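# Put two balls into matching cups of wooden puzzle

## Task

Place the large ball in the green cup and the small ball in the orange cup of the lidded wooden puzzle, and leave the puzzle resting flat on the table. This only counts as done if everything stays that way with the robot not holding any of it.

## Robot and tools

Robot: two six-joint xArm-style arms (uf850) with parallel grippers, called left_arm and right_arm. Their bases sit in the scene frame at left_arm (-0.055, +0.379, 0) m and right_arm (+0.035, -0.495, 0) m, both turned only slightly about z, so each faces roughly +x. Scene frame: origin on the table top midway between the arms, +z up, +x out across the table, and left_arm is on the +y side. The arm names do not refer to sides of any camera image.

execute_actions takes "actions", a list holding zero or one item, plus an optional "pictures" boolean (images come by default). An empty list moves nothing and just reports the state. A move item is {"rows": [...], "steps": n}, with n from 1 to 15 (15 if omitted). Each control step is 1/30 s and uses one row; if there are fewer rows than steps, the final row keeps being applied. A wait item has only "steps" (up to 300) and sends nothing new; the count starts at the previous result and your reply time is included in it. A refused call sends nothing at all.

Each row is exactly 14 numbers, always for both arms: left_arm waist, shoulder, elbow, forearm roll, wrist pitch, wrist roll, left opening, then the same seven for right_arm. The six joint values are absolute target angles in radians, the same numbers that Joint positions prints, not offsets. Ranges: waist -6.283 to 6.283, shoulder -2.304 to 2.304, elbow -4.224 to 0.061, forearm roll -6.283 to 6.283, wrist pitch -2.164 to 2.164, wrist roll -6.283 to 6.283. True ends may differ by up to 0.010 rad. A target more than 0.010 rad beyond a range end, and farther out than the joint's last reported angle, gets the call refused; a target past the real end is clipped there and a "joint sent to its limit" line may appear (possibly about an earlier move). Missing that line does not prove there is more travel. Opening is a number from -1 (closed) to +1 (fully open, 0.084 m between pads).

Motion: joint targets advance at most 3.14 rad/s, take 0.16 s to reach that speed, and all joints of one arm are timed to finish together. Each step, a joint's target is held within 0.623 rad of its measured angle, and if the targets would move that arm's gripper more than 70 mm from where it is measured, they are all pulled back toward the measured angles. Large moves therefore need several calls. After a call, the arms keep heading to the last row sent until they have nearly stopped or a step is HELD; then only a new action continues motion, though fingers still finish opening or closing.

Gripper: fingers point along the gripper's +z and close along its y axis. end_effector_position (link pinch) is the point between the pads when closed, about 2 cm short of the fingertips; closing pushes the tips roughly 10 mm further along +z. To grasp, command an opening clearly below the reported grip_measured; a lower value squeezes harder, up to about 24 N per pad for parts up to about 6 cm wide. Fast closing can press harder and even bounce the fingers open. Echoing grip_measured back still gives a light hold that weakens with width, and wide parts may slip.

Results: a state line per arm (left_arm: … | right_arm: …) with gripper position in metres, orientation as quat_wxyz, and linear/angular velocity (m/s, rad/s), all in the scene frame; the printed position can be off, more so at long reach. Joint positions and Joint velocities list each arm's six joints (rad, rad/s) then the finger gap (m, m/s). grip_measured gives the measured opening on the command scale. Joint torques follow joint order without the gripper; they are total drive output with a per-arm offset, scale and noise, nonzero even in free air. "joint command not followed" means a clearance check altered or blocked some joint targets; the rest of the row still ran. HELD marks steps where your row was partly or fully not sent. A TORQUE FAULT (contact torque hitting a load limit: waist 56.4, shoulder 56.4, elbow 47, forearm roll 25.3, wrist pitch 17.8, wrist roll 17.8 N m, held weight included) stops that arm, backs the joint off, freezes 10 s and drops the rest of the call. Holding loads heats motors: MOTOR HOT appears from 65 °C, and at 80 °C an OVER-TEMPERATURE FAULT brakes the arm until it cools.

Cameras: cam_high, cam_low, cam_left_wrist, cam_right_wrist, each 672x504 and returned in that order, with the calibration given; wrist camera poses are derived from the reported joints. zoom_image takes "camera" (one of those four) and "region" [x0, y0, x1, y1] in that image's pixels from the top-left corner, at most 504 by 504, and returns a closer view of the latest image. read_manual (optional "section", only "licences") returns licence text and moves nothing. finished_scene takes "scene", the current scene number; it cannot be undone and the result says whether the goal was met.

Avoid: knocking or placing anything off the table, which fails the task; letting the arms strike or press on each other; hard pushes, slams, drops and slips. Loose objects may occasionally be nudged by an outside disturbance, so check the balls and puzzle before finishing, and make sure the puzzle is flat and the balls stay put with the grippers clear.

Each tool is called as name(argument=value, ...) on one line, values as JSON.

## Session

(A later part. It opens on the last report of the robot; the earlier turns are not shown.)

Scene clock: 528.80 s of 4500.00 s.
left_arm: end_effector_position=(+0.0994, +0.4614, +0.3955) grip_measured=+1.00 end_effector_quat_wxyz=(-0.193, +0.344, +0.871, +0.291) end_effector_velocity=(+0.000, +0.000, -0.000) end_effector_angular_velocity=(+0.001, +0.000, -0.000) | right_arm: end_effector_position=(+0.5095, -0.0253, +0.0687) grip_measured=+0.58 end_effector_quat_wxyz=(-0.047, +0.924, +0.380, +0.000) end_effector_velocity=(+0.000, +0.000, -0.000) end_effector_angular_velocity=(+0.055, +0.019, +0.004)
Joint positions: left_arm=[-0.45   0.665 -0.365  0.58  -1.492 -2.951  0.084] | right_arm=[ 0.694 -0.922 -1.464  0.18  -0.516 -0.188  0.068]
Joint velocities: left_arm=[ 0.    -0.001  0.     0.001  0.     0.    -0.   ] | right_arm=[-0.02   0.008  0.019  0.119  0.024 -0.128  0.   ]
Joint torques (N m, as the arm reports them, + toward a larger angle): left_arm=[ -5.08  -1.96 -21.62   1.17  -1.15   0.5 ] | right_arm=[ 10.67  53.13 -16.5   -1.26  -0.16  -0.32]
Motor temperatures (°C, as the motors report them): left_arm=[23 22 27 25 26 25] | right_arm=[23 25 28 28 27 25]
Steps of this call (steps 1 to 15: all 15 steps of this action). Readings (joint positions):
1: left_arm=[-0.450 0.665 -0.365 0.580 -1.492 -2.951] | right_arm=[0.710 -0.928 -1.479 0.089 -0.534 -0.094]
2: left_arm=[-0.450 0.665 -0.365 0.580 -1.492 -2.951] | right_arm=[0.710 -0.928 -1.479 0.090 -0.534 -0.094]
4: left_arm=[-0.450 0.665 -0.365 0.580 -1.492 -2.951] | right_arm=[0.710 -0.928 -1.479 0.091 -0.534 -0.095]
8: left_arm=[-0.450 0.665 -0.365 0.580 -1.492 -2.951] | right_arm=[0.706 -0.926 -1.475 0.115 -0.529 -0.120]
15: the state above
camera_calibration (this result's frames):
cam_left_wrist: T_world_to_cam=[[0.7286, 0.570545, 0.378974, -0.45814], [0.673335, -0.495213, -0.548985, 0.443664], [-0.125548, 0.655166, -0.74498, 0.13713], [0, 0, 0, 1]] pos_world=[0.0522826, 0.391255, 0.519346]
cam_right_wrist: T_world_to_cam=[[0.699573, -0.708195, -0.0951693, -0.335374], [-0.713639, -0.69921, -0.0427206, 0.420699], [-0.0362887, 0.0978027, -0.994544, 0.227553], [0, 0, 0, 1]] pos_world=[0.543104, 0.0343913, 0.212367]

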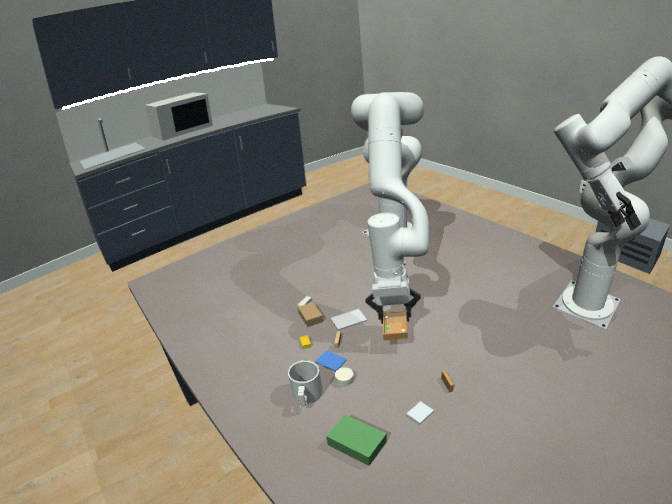

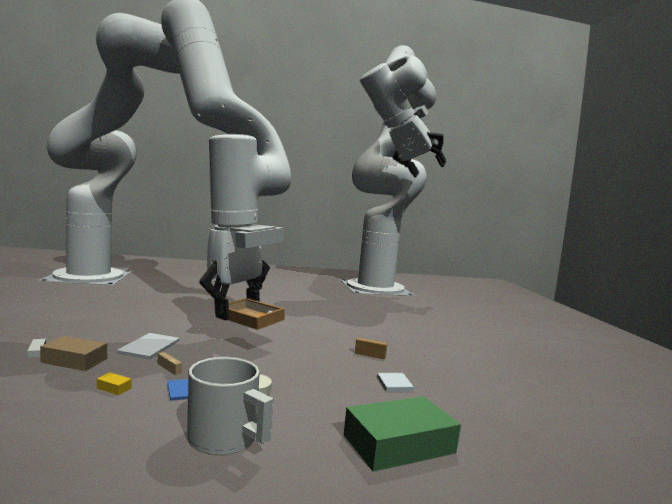

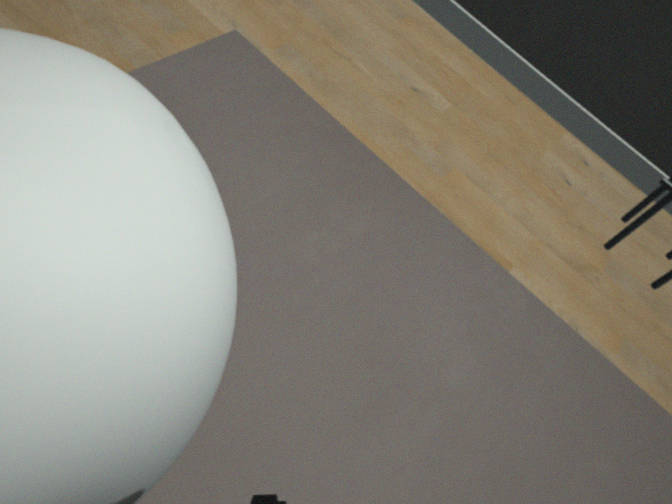

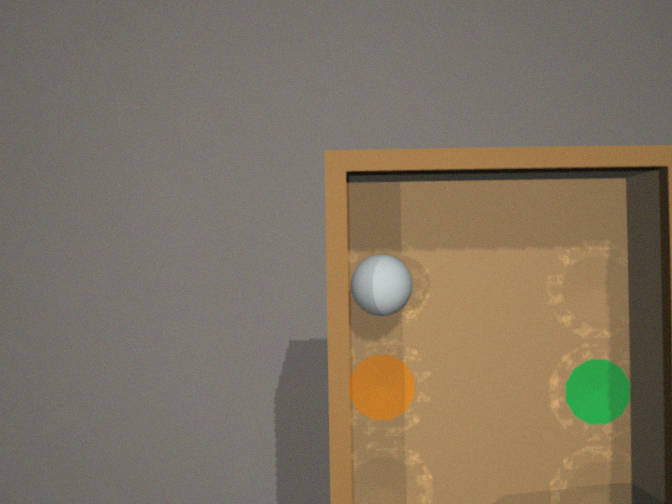

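execute_actions(actions=[{"rows": [[-0.45,0.665,-0.365,0.58,-1.492,-2.951,1, 0.6862,-0.9197,-1.4569,0.2272,-0.5082,-0.2380,0],[-0.45,0.665,-0.365,0.58,-1.492,-2.951,1, 0.6803,-0.9180,-1.4516,0.2632,-0.5030,-0.2758,0],[-0.45,0.665,-0.365,0.58,-1.492,-2.951,1, 0.6744,-0.9163,-1.4462,0.2992,-0.4979,-0.3135,0],[-0.45,0.665,-0.365,0.58,-1.492,-2.951,1, 0.6744,-0.9163,-1.4462,0.2992,-0.4979,-0.3135,0],[-0.45,0.665,-0.365,0.58,-1.492,-2.951,1, 0.6744,-0.9163,-1.4462,0.2992,-0.4979,-0.3135,0],[-0.45,0.665,-0.365,0.58,-1.492,-2.951,1, 0.6744,-0.9163,-1.4462,0.2992,-0.4979,-0.3135,0],[-0.45,0.665,-0.365,0.58,-1.492,-2.951,1, 0.6744,-0.9163,-1.4462,0.2992,-0.4979,-0.3135,0],[-0.45,0.665,-0.365,0.58,-1.492,-2.951,1, 0.6744,-0.9163,-1.4462,0.2992,-0.4979,-0.3135,0],[-0.45,0.665,-0.365,0.58,-1.492,-2.951,1, 0.6921,-0.9214,-1.4623,0.1912,-0.5133,-0.2003,0],[-0.45,0.665,-0.365,0.58,-1.492,-2.951,1, 0.7095,-0.9280,-1.4795,0.0915,-0.5345,-0.0960,0]], "steps": 10}])

execute_actions(actions=[{"rows": [[-0.45,0.665,-0.365,0.58,-1.492,-2.951,1, 0.7095,-0.9280,-1.4795,0.0915,-0.5345,-0.0960,0]], "steps": 9}])

Scene clock: 625.03 s of 4500.00 s.
left_arm: end_effector_position=(+0.0994, +0.4614, +0.3955) grip_measured=+1.00 end_effector_quat_wxyz=(-0.193, +0.344, +0.871, +0.291) end_effector_velocity=(+0.000, +0.000, +0.000) end_effector_angular_velocity=(+0.001, -0.000, -0.001) | right_arm: end_effector_position=(+0.5095, -0.0257, +0.0680) grip_measured=+0.58 end_effector_quat_wxyz=(-0.072, +0.922, +0.379, +0.000) end_effector_velocity=(+0.001, -0.002, +0.000) end_effector_angular_velocity=(-0.055, -0.016, -0.012)
Joint positions: left_arm=[-0.45   0.665 -0.365  0.58  -1.492 -2.951  0.084] | right_arm=[ 0.676 -0.917 -1.448  0.287 -0.5   -0.299  0.068]
Joint velocities: left_arm=[-0.     0.    -0.     0.001 -0.     0.     0.   ] | right_arm=[ 0.017 -0.006 -0.018 -0.124 -0.019  0.14   0.   ]
Joint torques (N m, as the arm reports them, + toward a larger angle): left_arm=[ -4.66  -2.47 -21.46   1.02  -1.13   0.49] | right_arm=[ 15.05  51.68 -16.37  -6.61  -0.42   0.21]
Motor temperatures (°C, as the motors report them): left_arm=[23 22 27 25 26 25] | right_arm=[23 25 28 28 27 25]
Steps of this call (steps 1 to 30: the robot went on to your last target; steps 31 to 90: nothing new was sent; then 92.90 s passed at rest; steps 91 to 100: all 10 steps of this action). Readings (joint positions):
91: left_arm=[-0.450 0.665 -0.365 0.580 -1.492 -2.951] | right_arm=[0.692 -0.921 -1.462 0.191 -0.513 -0.201]
92: left_arm=[-0.450 0.665 -0.365 0.580 -1.492 -2.951] | right_arm=[0.692 -0.921 -1.462 0.196 -0.513 -0.206]
94: left_arm=[-0.450 0.665 -0.365 0.580 -1.492 -2.951] | right_arm=[0.687 -0.920 -1.457 0.225 -0.508 -0.236]
98: left_arm=[-0.450 0.665 -0.365 0.580 -1.492 -2.951] | right_arm=[0.677 -0.917 -1.449 0.281 -0.501 -0.294]
100: the state above
camera_calibration (this result's frames):
cam_left_wrist: T_world_to_cam=[[0.7286, 0.570545, 0.378974, -0.45814], [0.673335, -0.495213, -0.548984, 0.443664], [-0.125548, 0.655166, -0.74498, 0.13713], [0, 0, 0, 1]] pos_world=[0.0522826, 0.391255, 0.519346]
cam_right_wrist: T_world_to_cam=[[0.696739, -0.703329, -0.141009, -0.33102], [-0.715209, -0.696217, -0.0613058, 0.422557], [-0.0550544, 0.143565, -0.988108, 0.237174], [0, 0, 0, 1]] pos_world=[0.545908, 0.0273252, 0.213582]

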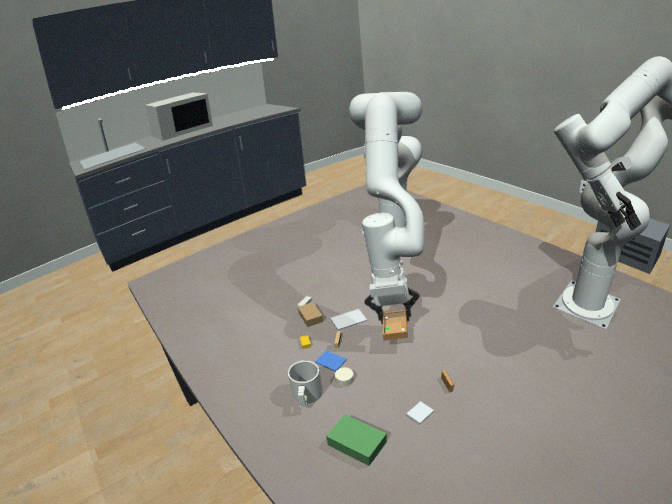

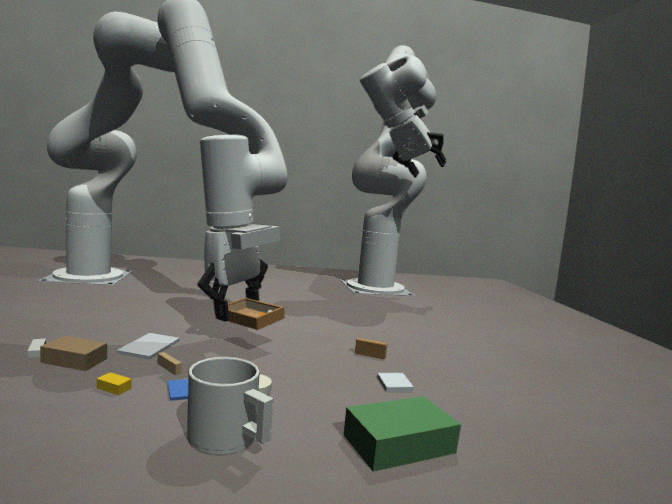

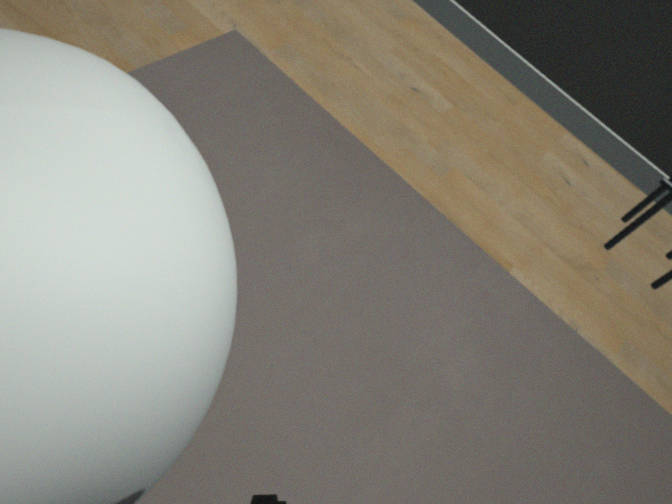

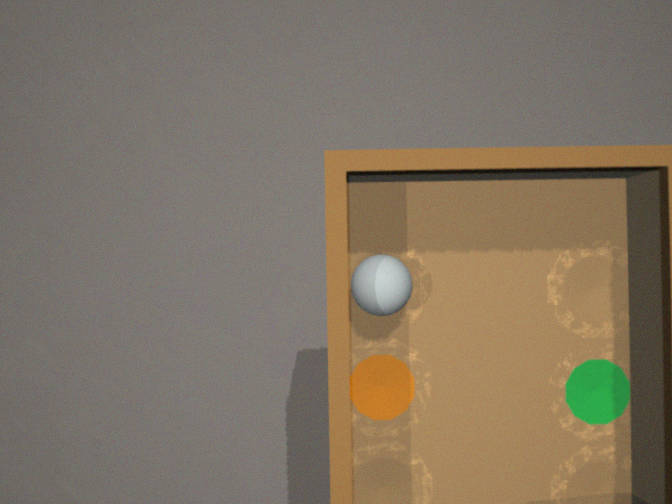

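Scene clock: 625.33 s of 4500.00 s.
left_arm: end_effector_position=(+0.0994, +0.4614, +0.3955) grip_measured=+1.00 end_effector_quat_wxyz=(-0.193, +0.344, +0.871, +0.291) end_effector_velocity=(-0.000, -0.000, -0.000) end_effector_angular_velocity=(-0.001, -0.000, +0.001) | right_arm: end_effector_position=(+0.5092, -0.0248, +0.0692) grip_measured=+0.58 end_effector_quat_wxyz=(-0.029, +0.924, +0.382, -0.000) end_effector_velocity=(+0.005, -0.003, +0.002) end_effector_angular_velocity=(-0.069, -0.035, -0.019)
Joint positions: left_arm=[-0.45   0.665 -0.365  0.58  -1.492 -2.951  0.084] | right_arm=[ 0.707 -0.927 -1.477  0.106 -0.532 -0.112  0.068]
Joint velocities: left_arm=[-0.     0.001  0.    -0.001 -0.    -0.     0.   ] | right_arm=[ 0.02  -0.009 -0.026 -0.154 -0.031  0.172 -0.   ]
Joint torques (N m, as the arm reports them, + toward a larger angle): left_arm=[ -4.97  -1.8  -21.24   1.18  -1.14   0.52] | right_arm=[  8.95  54.29 -14.95   0.56  -0.13  -0.62]
Motor temperatures (°C, as the motors report them): left_arm=[23 22 27 25 26 25] | right_arm=[23 25 28 28 27 25]
Steps of this call (steps 1 to 9: all 9 steps of this action). Readings (joint positions):
1: left_arm=[-0.450 0.665 -0.365 0.580 -1.492 -2.951] | right_arm=[0.678 -0.917 -1.450 0.277 -0.501 -0.289]
2: left_arm=[-0.450 0.665 -0.365 0.580 -1.492 -2.951] | right_arm=[0.681 -0.919 -1.453 0.253 -0.505 -0.264]
4: left_arm=[-0.450 0.665 -0.365 0.580 -1.492 -2.951] | right_arm=[0.694 -0.923 -1.464 0.184 -0.517 -0.193]
8: left_arm=[-0.450 0.665 -0.365 0.580 -1.492 -2.951] | right_arm=[0.706 -0.927 -1.476 0.113 -0.530 -0.119]
9: the state above
camera_calibration (this result's frames):
cam_left_wrist: T_world_to_cam=[[0.728599, 0.570545, 0.378974, -0.45814], [0.673335, -0.495212, -0.548985, 0.443664], [-0.125548, 0.655167, -0.74498, 0.137129], [0, 0, 0, 1]] pos_world=[0.0522825, 0.391255, 0.519346]
cam_right_wrist: T_world_to_cam=[[0.701961, -0.709569, -0.061346, -0.338389], [-0.711855, -0.701738, -0.0287381, 0.418945], [-0.0226572, 0.0638425, -0.997703, 0.220422], [0, 0, 0, 1]] pos_world=[0.540758, 0.0398077, 0.211197]

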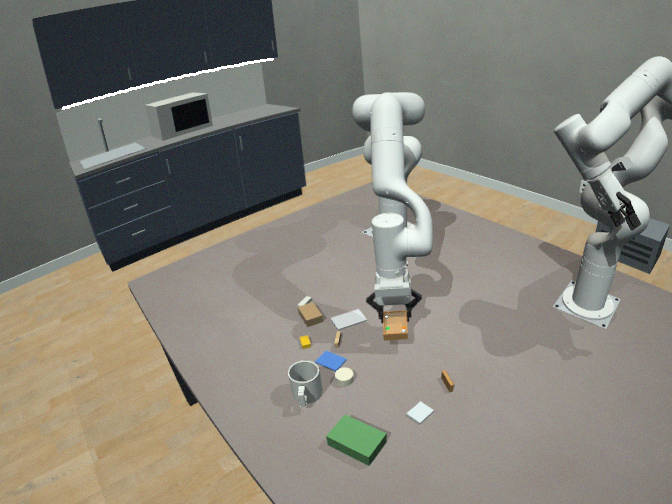

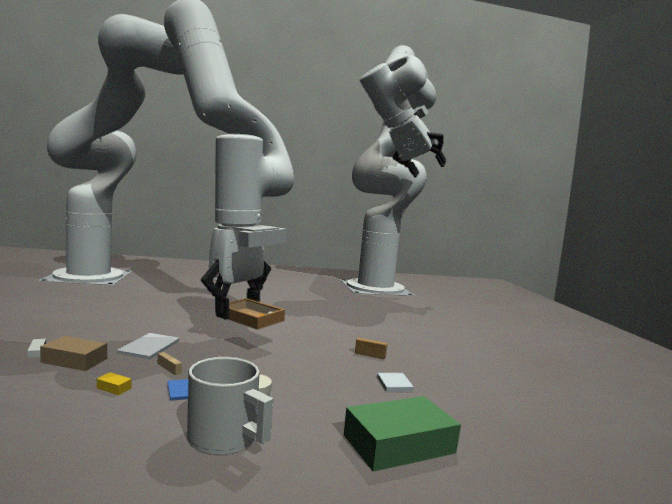

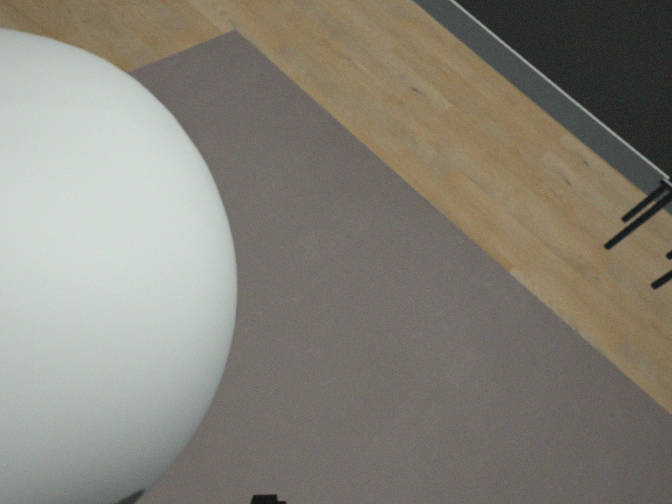

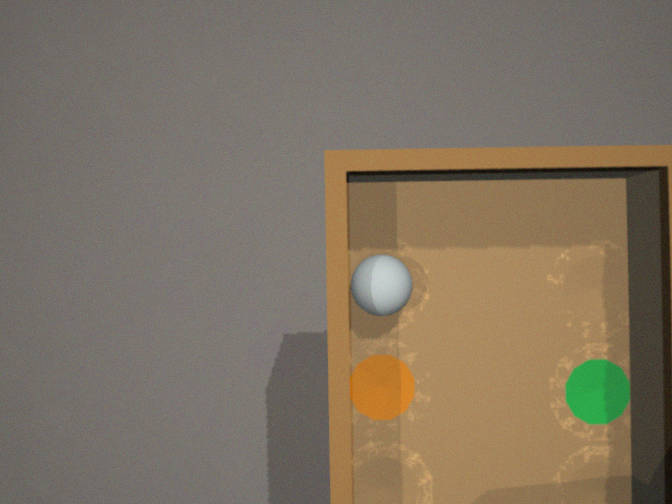

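zoom_image(camera="cam_right_wrist", region=[330, 330, 470, 504])

zoom_image(camera="cam_right_wrist", region=[530, 220, 672, 460])

Region (330, 330, 470, 504) of cam_right_wrist's 672x504 image, scaled by 2.897, with more detail than that image has; it fills the left 406 columns of this view, and the rest is white.

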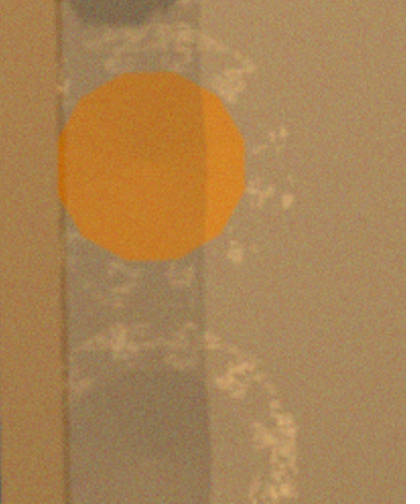

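Region (530, 220, 672, 460) of cam_right_wrist's 672x504 image, scaled by 2.100, with more detail than that image has; it fills the left 298 columns of this view, and the rest is white.

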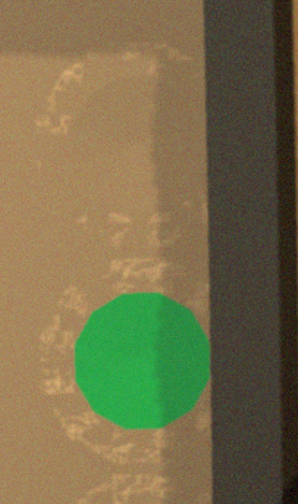

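execute_actions(actions=[{"rows": [[-0.45,0.665,-0.365,0.58,-1.492,-2.951,1, 0.7008,-0.9245,-1.4708,0.1405,-0.5232,-0.1473,0],[-0.45,0.665,-0.365,0.58,-1.492,-2.951,1, 0.6921,-0.9214,-1.4623,0.1912,-0.5133,-0.2003,0],[-0.45,0.665,-0.365,0.58,-1.492,-2.951,1, 0.6832,-0.9187,-1.4541,0.2445,-0.5048,-0.2561,0],[-0.45,0.665,-0.365,0.58,-1.492,-2.951,1, 0.6744,-0.9163,-1.4462,0.2992,-0.4979,-0.3135,0],[-0.45,0.665,-0.365,0.58,-1.492,-2.951,1, 0.6656,-0.9143,-1.4386,0.3552,-0.4926,-0.3723,0],[-0.45,0.665,-0.365,0.58,-1.492,-2.951,1, 0.6568,-0.9127,-1.4313,0.4119,-0.4891,-0.4320,0],[-0.45,0.665,-0.365,0.58,-1.492,-2.951,1, 0.6568,-0.9127,-1.4313,0.4119,-0.4891,-0.4320,0],[-0.45,0.665,-0.365,0.58,-1.492,-2.951,1, 0.6568,-0.9127,-1.4313,0.4119,-0.4891,-0.4320,0],[-0.45,0.665,-0.365,0.58,-1.492,-2.951,1, 0.6568,-0.9127,-1.4313,0.4119,-0.4891,-0.4320,0],[-0.45,0.665,-0.365,0.58,-1.492,-2.951,1, 0.6568,-0.9127,-1.4313,0.4119,-0.4891,-0.4320,0],[-0.45,0.665,-0.365,0.58,-1.492,-2.951,1, 0.6568,-0.9127,-1.4313,0.4119,-0.4891,-0.4320,0],[-0.45,0.665,-0.365,0.58,-1.492,-2.951,1, 0.6568,-0.9127,-1.4313,0.4119,-0.4891,-0.4320,0],[-0.45,0.665,-0.365,0.58,-1.492,-2.951,1, 0.6744,-0.9163,-1.4462,0.2992,-0.4979,-0.3135,0],[-0.45,0.665,-0.365,0.58,-1.492,-2.951,1, 0.6921,-0.9214,-1.4623,0.1912,-0.5133,-0.2003,0],[-0.45,0.665,-0.365,0.58,-1.492,-2.951,1, 0.6921,-0.9214,-1.4623,0.1912,-0.5133,-0.2003,0]], "steps": 15}])

execute_actions(actions=[{"rows": [[-0.45,0.665,-0.365,0.58,-1.492,-2.951,1, 0.6921,-0.9214,-1.4623,0.1912,-0.5133,-0.2003,0]], "steps": 8}])

Scene clock: 683.70 s of 4500.00 s.
left_arm: end_effector_position=(+0.0994, +0.4614, +0.3955) grip_measured=+1.00 end_effector_quat_wxyz=(-0.193, +0.344, +0.871, +0.291) end_effector_velocity=(-0.000, -0.000, +0.000) end_effector_angular_velocity=(-0.000, -0.001, +0.000) | right_arm: end_effector_position=(+0.5093, -0.0260, +0.0673) grip_measured=+0.58 end_effector_quat_wxyz=(-0.094, +0.921, +0.379, -0.000) end_effector_velocity=(+0.001, -0.002, +0.002) end_effector_angular_velocity=(-0.182, -0.063, -0.006)
Joint positions: left_arm=[-0.45   0.665 -0.365  0.58  -1.492 -2.951  0.084] | right_arm=[ 0.661 -0.914 -1.435  0.385 -0.492 -0.402  0.068]
Joint velocities: left_arm=[-0.  0. -0. -0.  0. -0. -0.] | right_arm=[ 0.063 -0.014 -0.058 -0.438 -0.036  0.464  0.   ]
Joint torques (N m, as the arm reports them, + toward a larger angle): left_arm=[ -4.34  -1.44 -21.22   1.18  -1.15   0.48] | right_arm=[ 16.65  50.11 -16.49  -9.25  -0.2    0.73]
Motor temperatures (°C, as the motors report them): left_arm=[23 22 27 25 26 25] | right_arm=[23 25 28 28 27 25]
Steps of this call (steps 1 to 30: the robot went on to your last target; steps 31 to 90: nothing new was sent; then 54.87 s passed at rest; steps 91 to 105: all 15 steps of this action). Readings (joint positions):
91: left_arm=[-0.450 0.665 -0.365 0.580 -1.492 -2.951] | right_arm=[0.709 -0.928 -1.479 0.092 -0.534 -0.096]
92: left_arm=[-0.450 0.665 -0.365 0.580 -1.492 -2.951] | right_arm=[0.709 -0.928 -1.479 0.096 -0.533 -0.102]
94: left_arm=[-0.450 0.665 -0.365 0.580 -1.492 -2.951] | right_arm=[0.703 -0.925 -1.472 0.132 -0.526 -0.140]
98: left_arm=[-0.450 0.665 -0.365 0.580 -1.492 -2.951] | right_arm=[0.677 -0.918 -1.450 0.282 -0.504 -0.295]
105: the state above
camera_calibration (this result's frames):
cam_left_wrist: T_world_to_cam=[[0.7286, 0.570545, 0.378974, -0.45814], [0.673335, -0.495213, -0.548985, 0.443664], [-0.125548, 0.655166, -0.74498, 0.137129], [0, 0, 0, 1]] pos_world=[0.0522826, 0.391255, 0.519346]
cam_right_wrist: T_world_to_cam=[[0.693838, -0.697023, -0.180963, -0.326845], [-0.716541, -0.693288, -0.0769519, 0.424003], [-0.0718222, 0.18306, -0.980475, 0.245618], [0, 0, 0, 1]] pos_world=[0.548233, 0.0211747, 0.214303]

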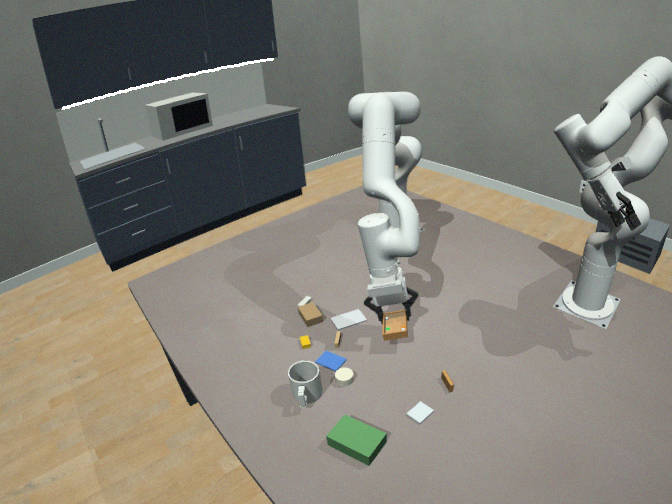

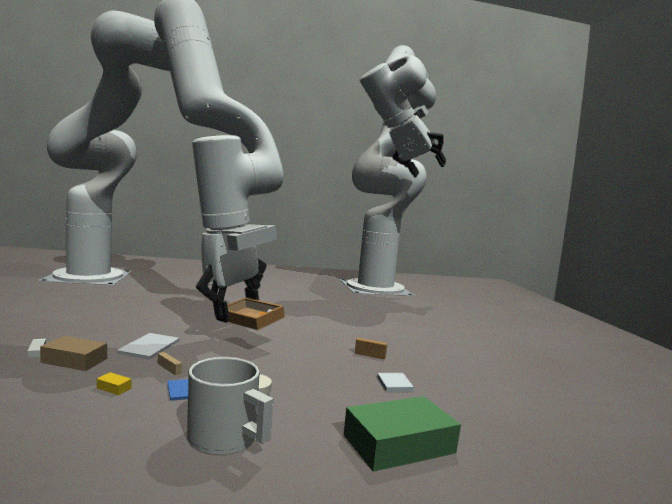

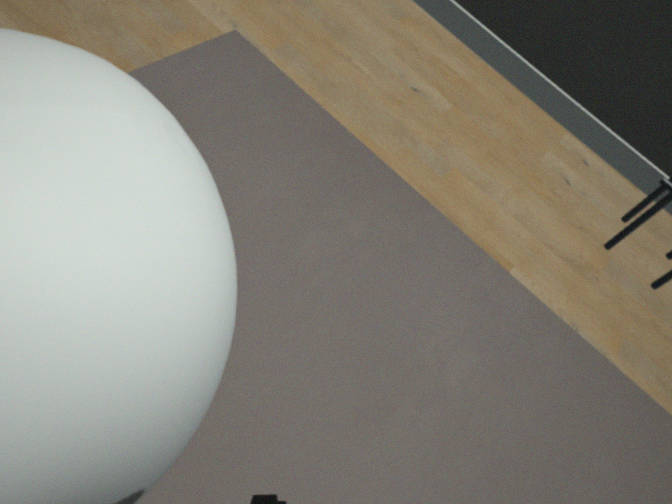

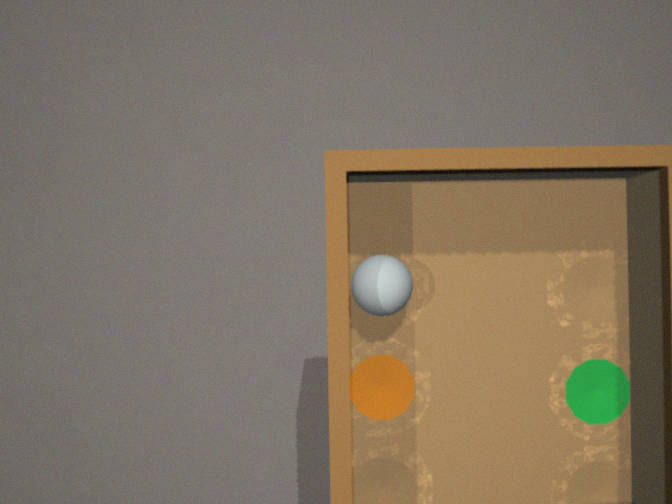

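Scene clock: 683.97 s of 4500.00 s.
left_arm: end_effector_position=(+0.0994, +0.4614, +0.3955) grip_measured=+1.00 end_effector_quat_wxyz=(-0.193, +0.344, +0.871, +0.291) end_effector_velocity=(-0.000, -0.000, -0.000) end_effector_angular_velocity=(-0.000, +0.000, +0.000) | right_arm: end_effector_position=(+0.5091, -0.0251, +0.0685) grip_measured=+0.58 end_effector_quat_wxyz=(-0.054, +0.923, +0.381, -0.000) end_effector_velocity=(+0.005, -0.003, +0.001) end_effector_angular_velocity=(-0.070, -0.035, -0.020)
Joint positions: left_arm=[-0.45   0.665 -0.365  0.58  -1.492 -2.951  0.084] | right_arm=[ 0.69  -0.921 -1.46   0.207 -0.511 -0.218  0.068]
Joint velocities: left_arm=[ 0. -0.  0. -0.  0. -0.  0.] | right_arm=[ 0.02  -0.007 -0.023 -0.167 -0.019  0.187 -0.   ]
Joint torques (N m, as the arm reports them, + toward a larger angle): left_arm=[ -4.42  -2.26 -21.09   0.93  -1.12   0.46] | right_arm=[  8.79  52.77 -15.61   0.7   -0.11  -0.46]
Motor temperatures (°C, as the motors report them): left_arm=[23 22 27 25 26 25] | right_arm=[23 25 28 28 27 25]
Steps of this call (steps 1 to 8: all 8 steps of this action). Readings (joint positions):
1: left_arm=[-0.450 0.665 -0.365 0.580 -1.492 -2.951] | right_arm=[0.664 -0.914 -1.438 0.362 -0.494 -0.378]
2: left_arm=[-0.450 0.665 -0.365 0.580 -1.492 -2.951] | right_arm=[0.670 -0.916 -1.443 0.329 -0.497 -0.343]
4: left_arm=[-0.450 0.665 -0.365 0.580 -1.492 -2.951] | right_arm=[0.681 -0.918 -1.452 0.261 -0.505 -0.275]
8: the state above
camera_calibration (this result's frames):
cam_left_wrist: T_world_to_cam=[[0.728599, 0.570545, 0.378974, -0.45814], [0.673335, -0.495212, -0.548985, 0.443664], [-0.125548, 0.655166, -0.74498, 0.137129], [0, 0, 0, 1]] pos_world=[0.0522825, 0.391255, 0.519346]
cam_right_wrist: T_world_to_cam=[[0.700349, -0.705693, -0.107275, -0.334483], [-0.712587, -0.699978, -0.0474469, 0.420358], [-0.041607, 0.109672, -0.993097, 0.230207], [0, 0, 0, 1]] pos_world=[0.543375, 0.0329511, 0.212681]

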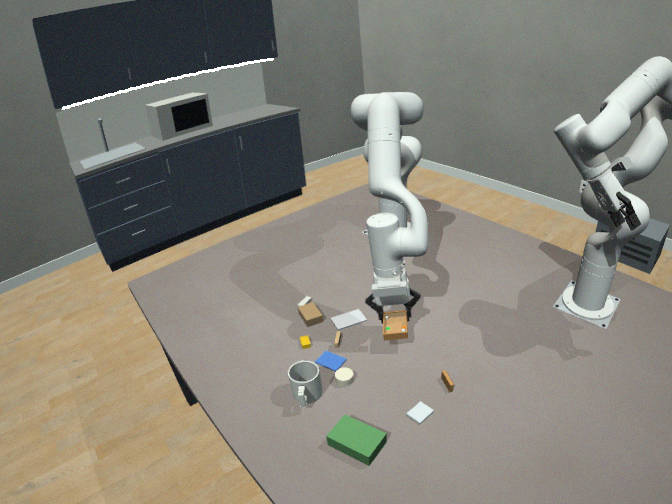

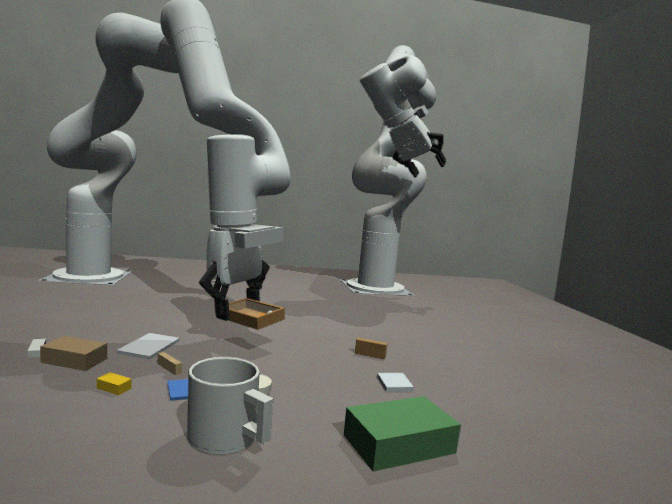

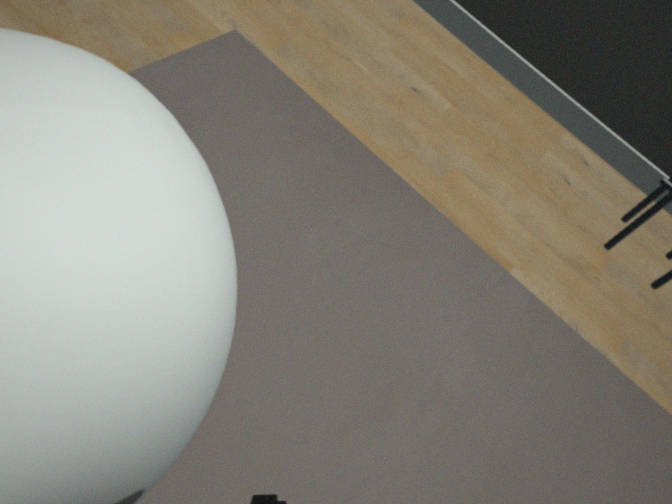

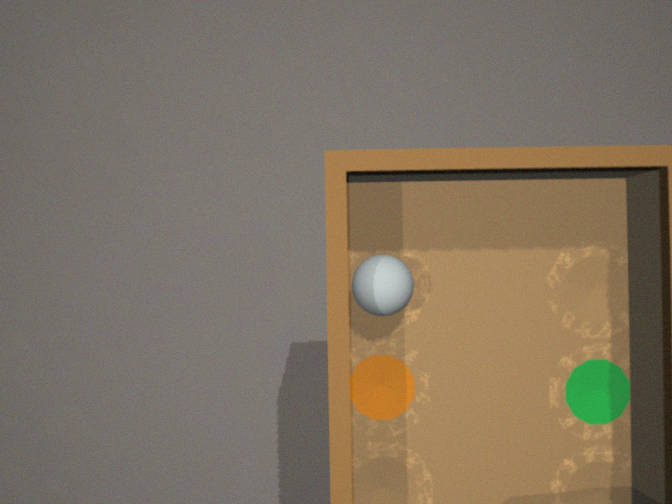

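execute_actions(actions=[{"rows": [[-0.45,0.665,-0.365,0.58,-1.492,-2.951,1, 0.6832,-0.9187,-1.4541,0.2445,-0.5048,-0.2561,0],[-0.45,0.665,-0.365,0.58,-1.492,-2.951,1, 0.6744,-0.9163,-1.4462,0.2992,-0.4979,-0.3135,0],[-0.45,0.665,-0.365,0.58,-1.492,-2.951,1, 0.6656,-0.9143,-1.4386,0.3552,-0.4926,-0.3723,0],[-0.45,0.665,-0.365,0.58,-1.492,-2.951,1, 0.6568,-0.9127,-1.4313,0.4119,-0.4891,-0.4320,0],[-0.45,0.665,-0.365,0.58,-1.492,-2.951,1, 0.6480,-0.9115,-1.4243,0.4690,-0.4873,-0.4920,0],[-0.45,0.665,-0.365,0.58,-1.492,-2.951,1, 0.6392,-0.9106,-1.4176,0.5262,-0.4873,-0.5523,0],[-0.45,0.665,-0.365,0.58,-1.492,-2.951,1, 0.6392,-0.9106,-1.4176,0.5262,-0.4873,-0.5523,0],[-0.45,0.665,-0.365,0.58,-1.492,-2.951,1, 0.6392,-0.9106,-1.4176,0.5262,-0.4873,-0.5523,0],[-0.45,0.665,-0.365,0.58,-1.492,-2.951,1, 0.6392,-0.9106,-1.4176,0.5262,-0.4873,-0.5523,0],[-0.45,0.665,-0.365,0.58,-1.492,-2.951,1, 0.6392,-0.9106,-1.4176,0.5262,-0.4873,-0.5523,0],[-0.45,0.665,-0.365,0.58,-1.492,-2.951,1, 0.6392,-0.9106,-1.4176,0.5262,-0.4873,-0.5523,0],[-0.45,0.665,-0.365,0.58,-1.492,-2.951,1, 0.6392,-0.9106,-1.4176,0.5262,-0.4873,-0.5523,0],[-0.45,0.665,-0.365,0.58,-1.492,-2.951,1, 0.6744,-0.9163,-1.4462,0.2992,-0.4979,-0.3135,0],[-0.45,0.665,-0.365,0.58,-1.492,-2.951,1, 0.6744,-0.9163,-1.4462,0.2992,-0.4979,-0.3135,0],[-0.45,0.665,-0.365,0.58,-1.492,-2.951,1, 0.6921,-0.9214,-1.4623,0.1912,-0.5133,-0.2003,0]], "steps": 15}])

execute_actions(actions=[{"rows": [[-0.45,0.665,-0.365,0.58,-1.492,-2.951,1, 0.7008,-0.9245,-1.4708,0.1405,-0.5232,-0.1473,0]], "steps": 5}])

execute_actions(actions=[{"rows": [[-0.45,0.665,-0.365,0.58,-1.492,-2.951,1, 0.7008,-0.9245,-1.4708,0.1405,-0.5232,-0.1473,0]], "steps": 10}])

Scene clock: 708.93 s of 4500.00 s.
left_arm: end_effector_position=(+0.0994, +0.4614, +0.3955) grip_measured=+1.00 end_effector_quat_wxyz=(-0.193, +0.344, +0.871, +0.291) end_effector_velocity=(-0.000, -0.000, -0.000) end_effector_angular_velocity=(-0.001, +0.000, +0.001) | right_arm: end_effector_position=(+0.5091, -0.0263, +0.0667) grip_measured=+0.58 end_effector_quat_wxyz=(-0.118, +0.918, +0.378, -0.000) end_effector_velocity=(-0.003, -0.003, -0.000) end_effector_angular_velocity=(-0.181, -0.047, -0.003)
Joint positions: left_arm=[-0.45   0.665 -0.365  0.58  -1.492 -2.951  0.084] | right_arm=[ 0.643 -0.911 -1.421  0.498 -0.489 -0.522  0.068]
Joint velocities: left_arm=[ 0.     0.001  0.    -0.001  0.     0.     0.   ] | right_arm=[ 0.062 -0.011 -0.052 -0.431 -0.021  0.459 -0.   ]
Joint torques (N m, as the arm reports them, + toward a larger angle): left_arm=[ -4.41  -2.25 -21.22   1.29  -1.14   0.51] | right_arm=[ 14.58  52.16 -16.81  -9.39  -0.32   0.7 ]
Motor temperatures (°C, as the motors report them): left_arm=[23 22 27 25 26 25] | right_arm=[23 25 28 28 27 25]
Steps of this call (steps 1 to 30: the robot went on to your last target; steps 31 to 90: nothing new was sent; then 21.47 s passed at rest; steps 91 to 105: all 15 steps of this action). Readings (joint positions):
91: left_arm=[-0.450 0.665 -0.365 0.580 -1.492 -2.951] | right_arm=[0.692 -0.921 -1.462 0.191 -0.513 -0.201]
92: left_arm=[-0.450 0.665 -0.365 0.580 -1.492 -2.951] | right_arm=[0.691 -0.921 -1.462 0.196 -0.512 -0.206]
94: left_arm=[-0.450 0.665 -0.365 0.580 -1.492 -2.951] | right_arm=[0.686 -0.919 -1.456 0.234 -0.507 -0.246]
98: left_arm=[-0.450 0.665 -0.365 0.580 -1.492 -2.951] | right_arm=[0.660 -0.914 -1.435 0.390 -0.494 -0.409]
105: the state above
camera_calibration (this result's frames):
cam_left_wrist: T_world_to_cam=[[0.728599, 0.570545, 0.378974, -0.45814], [0.673335, -0.495212, -0.548984, 0.443664], [-0.125548, 0.655166, -0.74498, 0.13713], [0, 0, 0, 1]] pos_world=[0.0522826, 0.391255, 0.519346]
cam_right_wrist: T_world_to_cam=[[0.68982, -0.687865, -0.225809, -0.321818], [-0.718332, -0.689181, -0.095021, 0.425852], [-0.0902614, 0.227753, -0.969526, 0.254865], [0, 0, 0, 1]] pos_world=[0.550904, 0.0140754, 0.214894]

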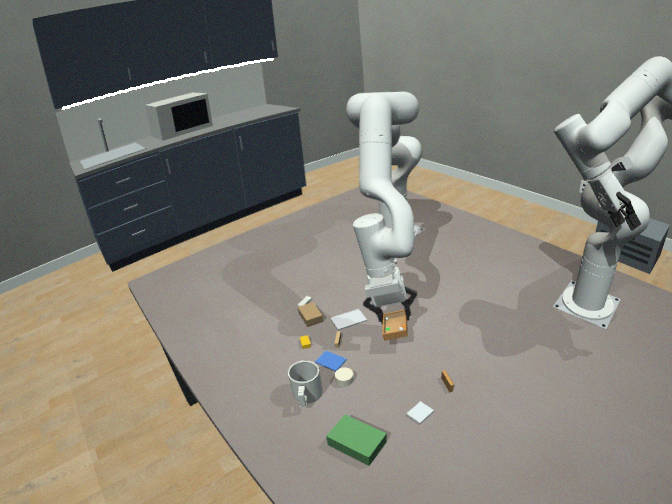

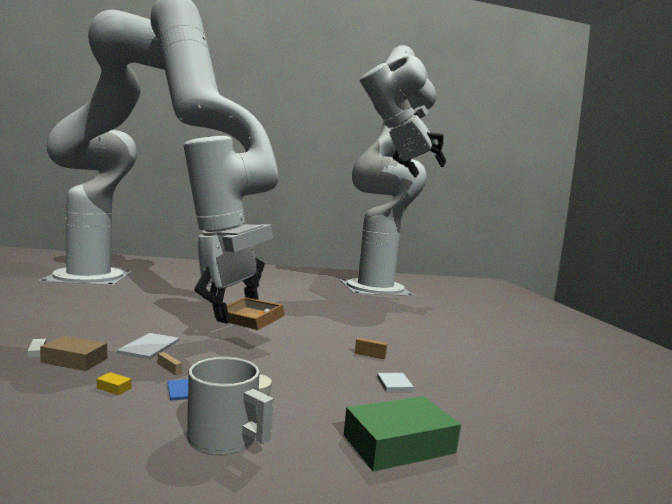

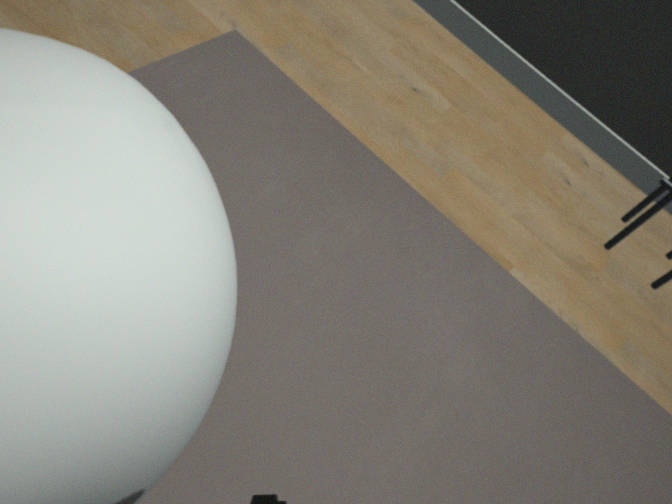

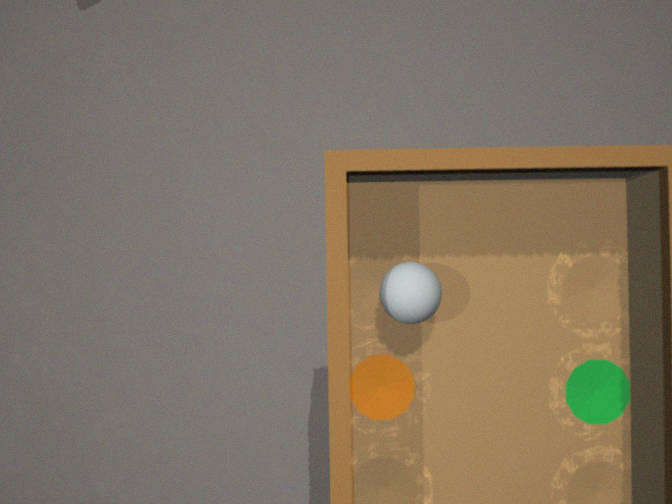

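Scene clock: 709.10 s of 4500.00 s.
left_arm: end_effector_position=(+0.0994, +0.4614, +0.3955) grip_measured=+1.00 end_effector_quat_wxyz=(-0.193, +0.344, +0.871, +0.291) end_effector_velocity=(-0.000, -0.000, +0.000) end_effector_angular_velocity=(-0.001, -0.001, +0.000) | right_arm: end_effector_position=(+0.5078, -0.0251, +0.0677) grip_measured=+0.58 end_effector_quat_wxyz=(-0.070, +0.922, +0.381, -0.003) end_effector_velocity=(-0.003, +0.011, +0.010) end_effector_angular_velocity=(-0.603, -0.267, +0.052)
Joint positions: left_arm=[-0.45   0.665 -0.365  0.58  -1.492 -2.951  0.084] | right_arm=[ 0.679 -0.919 -1.451  0.279 -0.507 -0.294  0.068]
Joint velocities: left_arm=[ 0.     0.001  0.    -0.     0.     0.     0.   ] | right_arm=[ 0.247 -0.058 -0.205 -1.431 -0.162  1.465 -0.   ]
Joint torques (N m, as the arm reports them, + toward a larger angle): left_arm=[ -4.65  -1.54 -21.17   1.16  -1.14   0.45] | right_arm=[  2.53  54.46 -15.51   4.54  -0.19  -1.07]
Motor temperatures (°C, as the motors report them): left_arm=[23 22 27 25 26 25] | right_arm=[23 25 28 28 27 25]
Steps of this call (steps 1 to 5: all 5 steps of this action). Readings (joint positions):
1: left_arm=[-0.450 0.665 -0.365 0.580 -1.492 -2.951] | right_arm=[0.646 -0.912 -1.424 0.476 -0.490 -0.498]
2: left_arm=[-0.450 0.665 -0.365 0.580 -1.492 -2.951] | right_arm=[0.652 -0.913 -1.429 0.438 -0.492 -0.458]
4: left_arm=[-0.450 0.665 -0.365 0.580 -1.492 -2.951] | right_arm=[0.670 -0.917 -1.444 0.331 -0.501 -0.347]
5: the state above
camera_calibration (this result's frames):
cam_left_wrist: T_world_to_cam=[[0.7286, 0.570545, 0.378974, -0.45814], [0.673335, -0.495213, -0.548985, 0.443664], [-0.125548, 0.655166, -0.74498, 0.13713], [0, 0, 0, 1]] pos_world=[0.0522826, 0.391255, 0.519346]
cam_right_wrist: T_world_to_cam=[[0.699325, -0.701052, -0.13954, -0.330868], [-0.712371, -0.69963, -0.0551938, 0.419848], [-0.0589329, 0.138003, -0.988677, 0.238647], [0, 0, 0, 1]] pos_world=[0.544535, 0.0288485, 0.212949]

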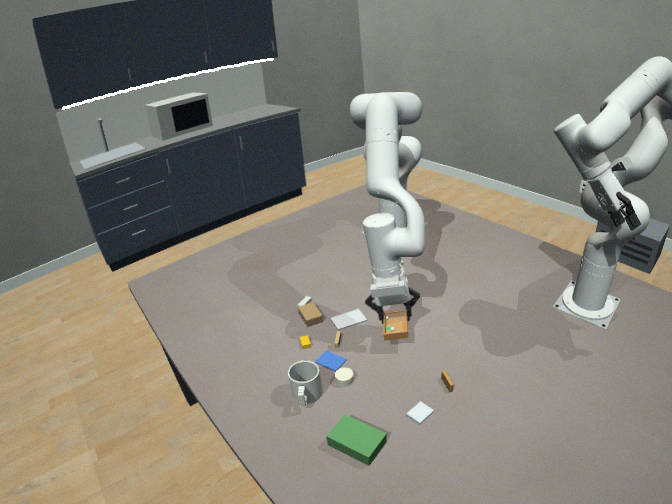

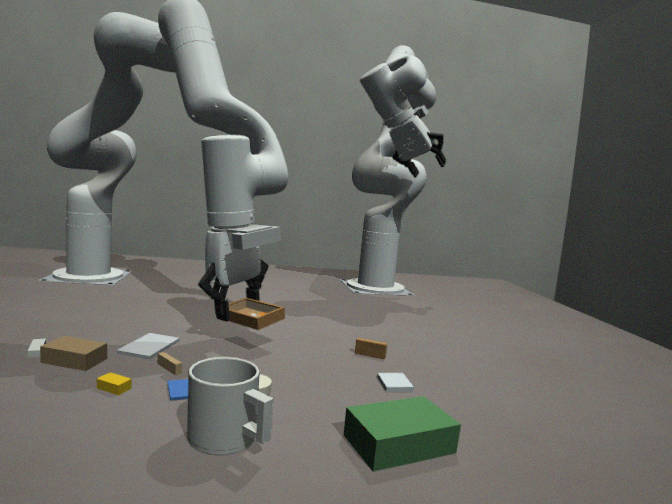

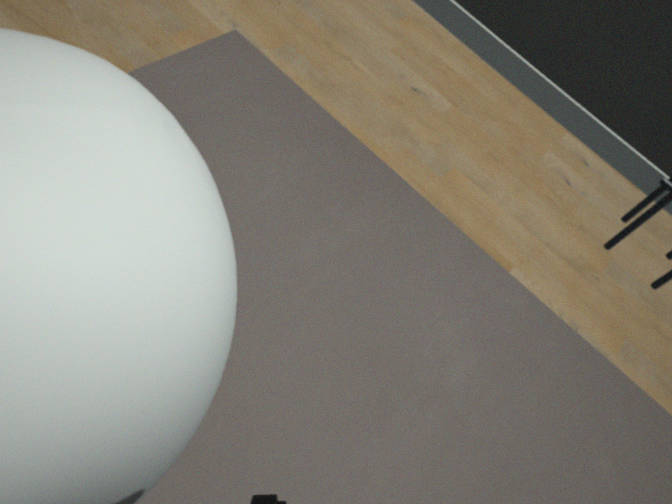

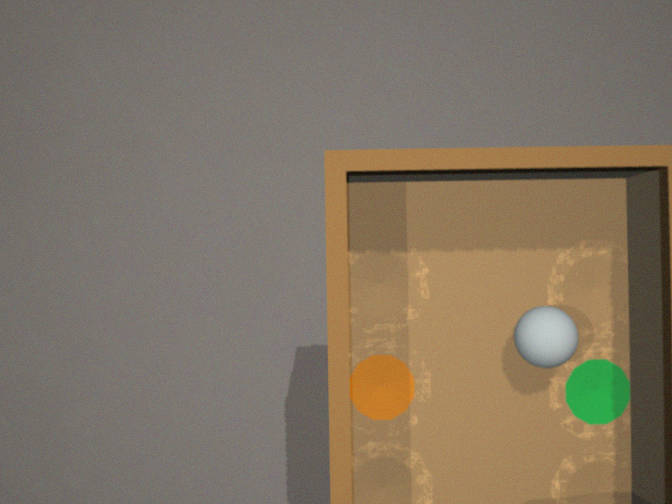

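Scene clock: 709.43 s of 4500.00 s.
left_arm: end_effector_position=(+0.0994, +0.4614, +0.3955) grip_measured=+1.00 end_effector_quat_wxyz=(-0.193, +0.344, +0.871, +0.291) end_effector_velocity=(+0.000, +0.000, -0.000) end_effector_angular_velocity=(+0.001, +0.001, -0.000) | right_arm: end_effector_position=(+0.5095, -0.0252, +0.0689) grip_measured=+0.58 end_effector_quat_wxyz=(-0.039, +0.924, +0.381, +0.000) end_effector_velocity=(+0.001, +0.000, +0.001) end_effector_angular_velocity=(-0.017, -0.012, -0.002)
Joint positions: left_arm=[-0.45   0.665 -0.365  0.58  -1.492 -2.951  0.084] | right_arm=[ 0.7   -0.924 -1.47   0.145 -0.523 -0.152  0.068]
Joint velocities: left_arm=[-0.    -0.002 -0.     0.    -0.     0.    -0.   ] | right_arm=[ 0.007 -0.002 -0.007 -0.043 -0.005  0.045  0.   ]
Joint torques (N m, as the arm reports them, + toward a larger angle): left_arm=[ -4.79  -1.63 -21.26   1.25  -1.04   0.5 ] | right_arm=[  9.89  52.66 -15.53  -0.75  -0.14  -0.39]
Motor temperatures (°C, as the motors report them): left_arm=[23 22 27 25 26 25] | right_arm=[23 25 28 28 27 25]
Steps of this call (steps 1 to 10: all 10 steps of this action). Readings (joint positions):
1: left_arm=[-0.450 0.665 -0.365 0.580 -1.492 -2.951] | right_arm=[0.686 -0.920 -1.457 0.237 -0.512 -0.250]
2: left_arm=[-0.450 0.665 -0.365 0.580 -1.492 -2.951] | right_arm=[0.691 -0.922 -1.461 0.207 -0.515 -0.219]
4: left_arm=[-0.450 0.665 -0.365 0.580 -1.492 -2.951] | right_arm=[0.696 -0.923 -1.466 0.173 -0.519 -0.183]
8: left_arm=[-0.450 0.665 -0.365 0.580 -1.492 -2.951] | right_arm=[0.699 -0.924 -1.470 0.149 -0.522 -0.156]
10: the state above
camera_calibration (this result's frames):
cam_left_wrist: T_world_to_cam=[[0.7286, 0.570545, 0.378974, -0.45814], [0.673335, -0.495213, -0.548984, 0.443664], [-0.125548, 0.655166, -0.74498, 0.13713], [0, 0, 0, 1]] pos_world=[0.0522826, 0.391255, 0.519346]
cam_right_wrist: T_world_to_cam=[[0.700249, -0.709461, -0.0794781, -0.336699], [-0.713272, -0.699948, -0.0362695, 0.420159], [-0.0298988, 0.0820872, -0.996177, 0.224251], [0, 0, 0, 1]] pos_world=[0.542166, 0.0368066, 0.211872]

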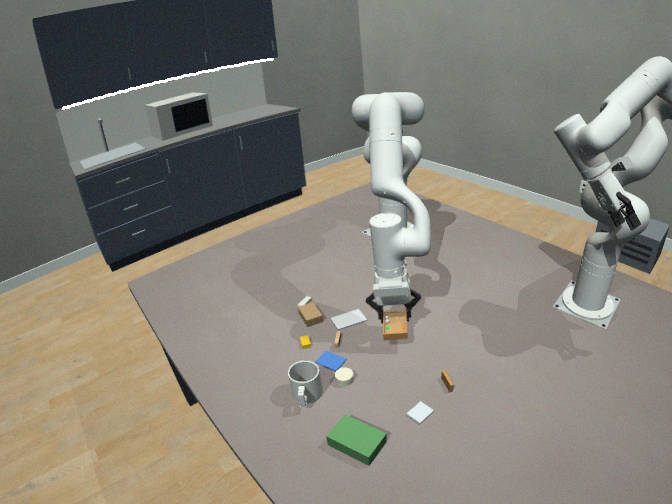

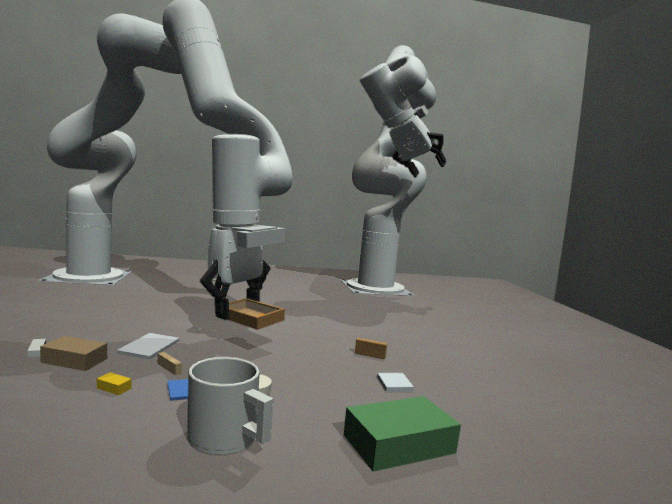

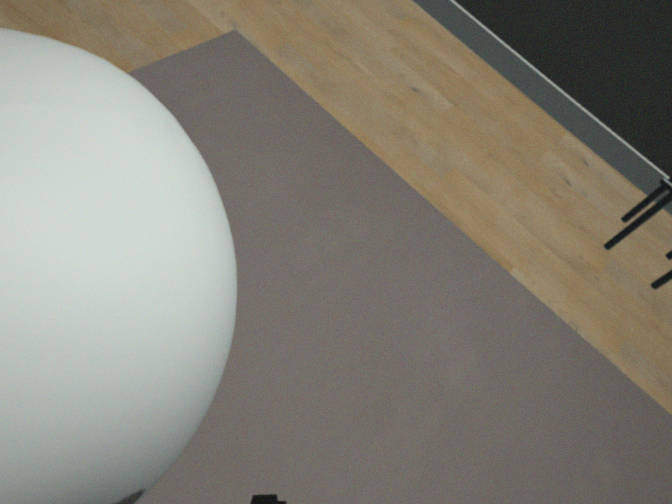

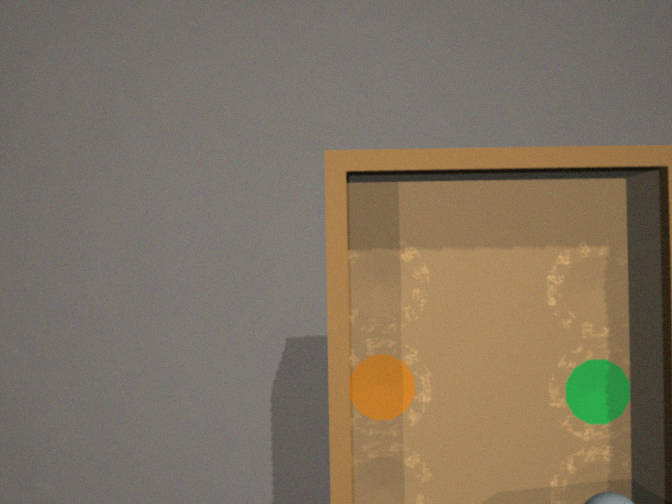

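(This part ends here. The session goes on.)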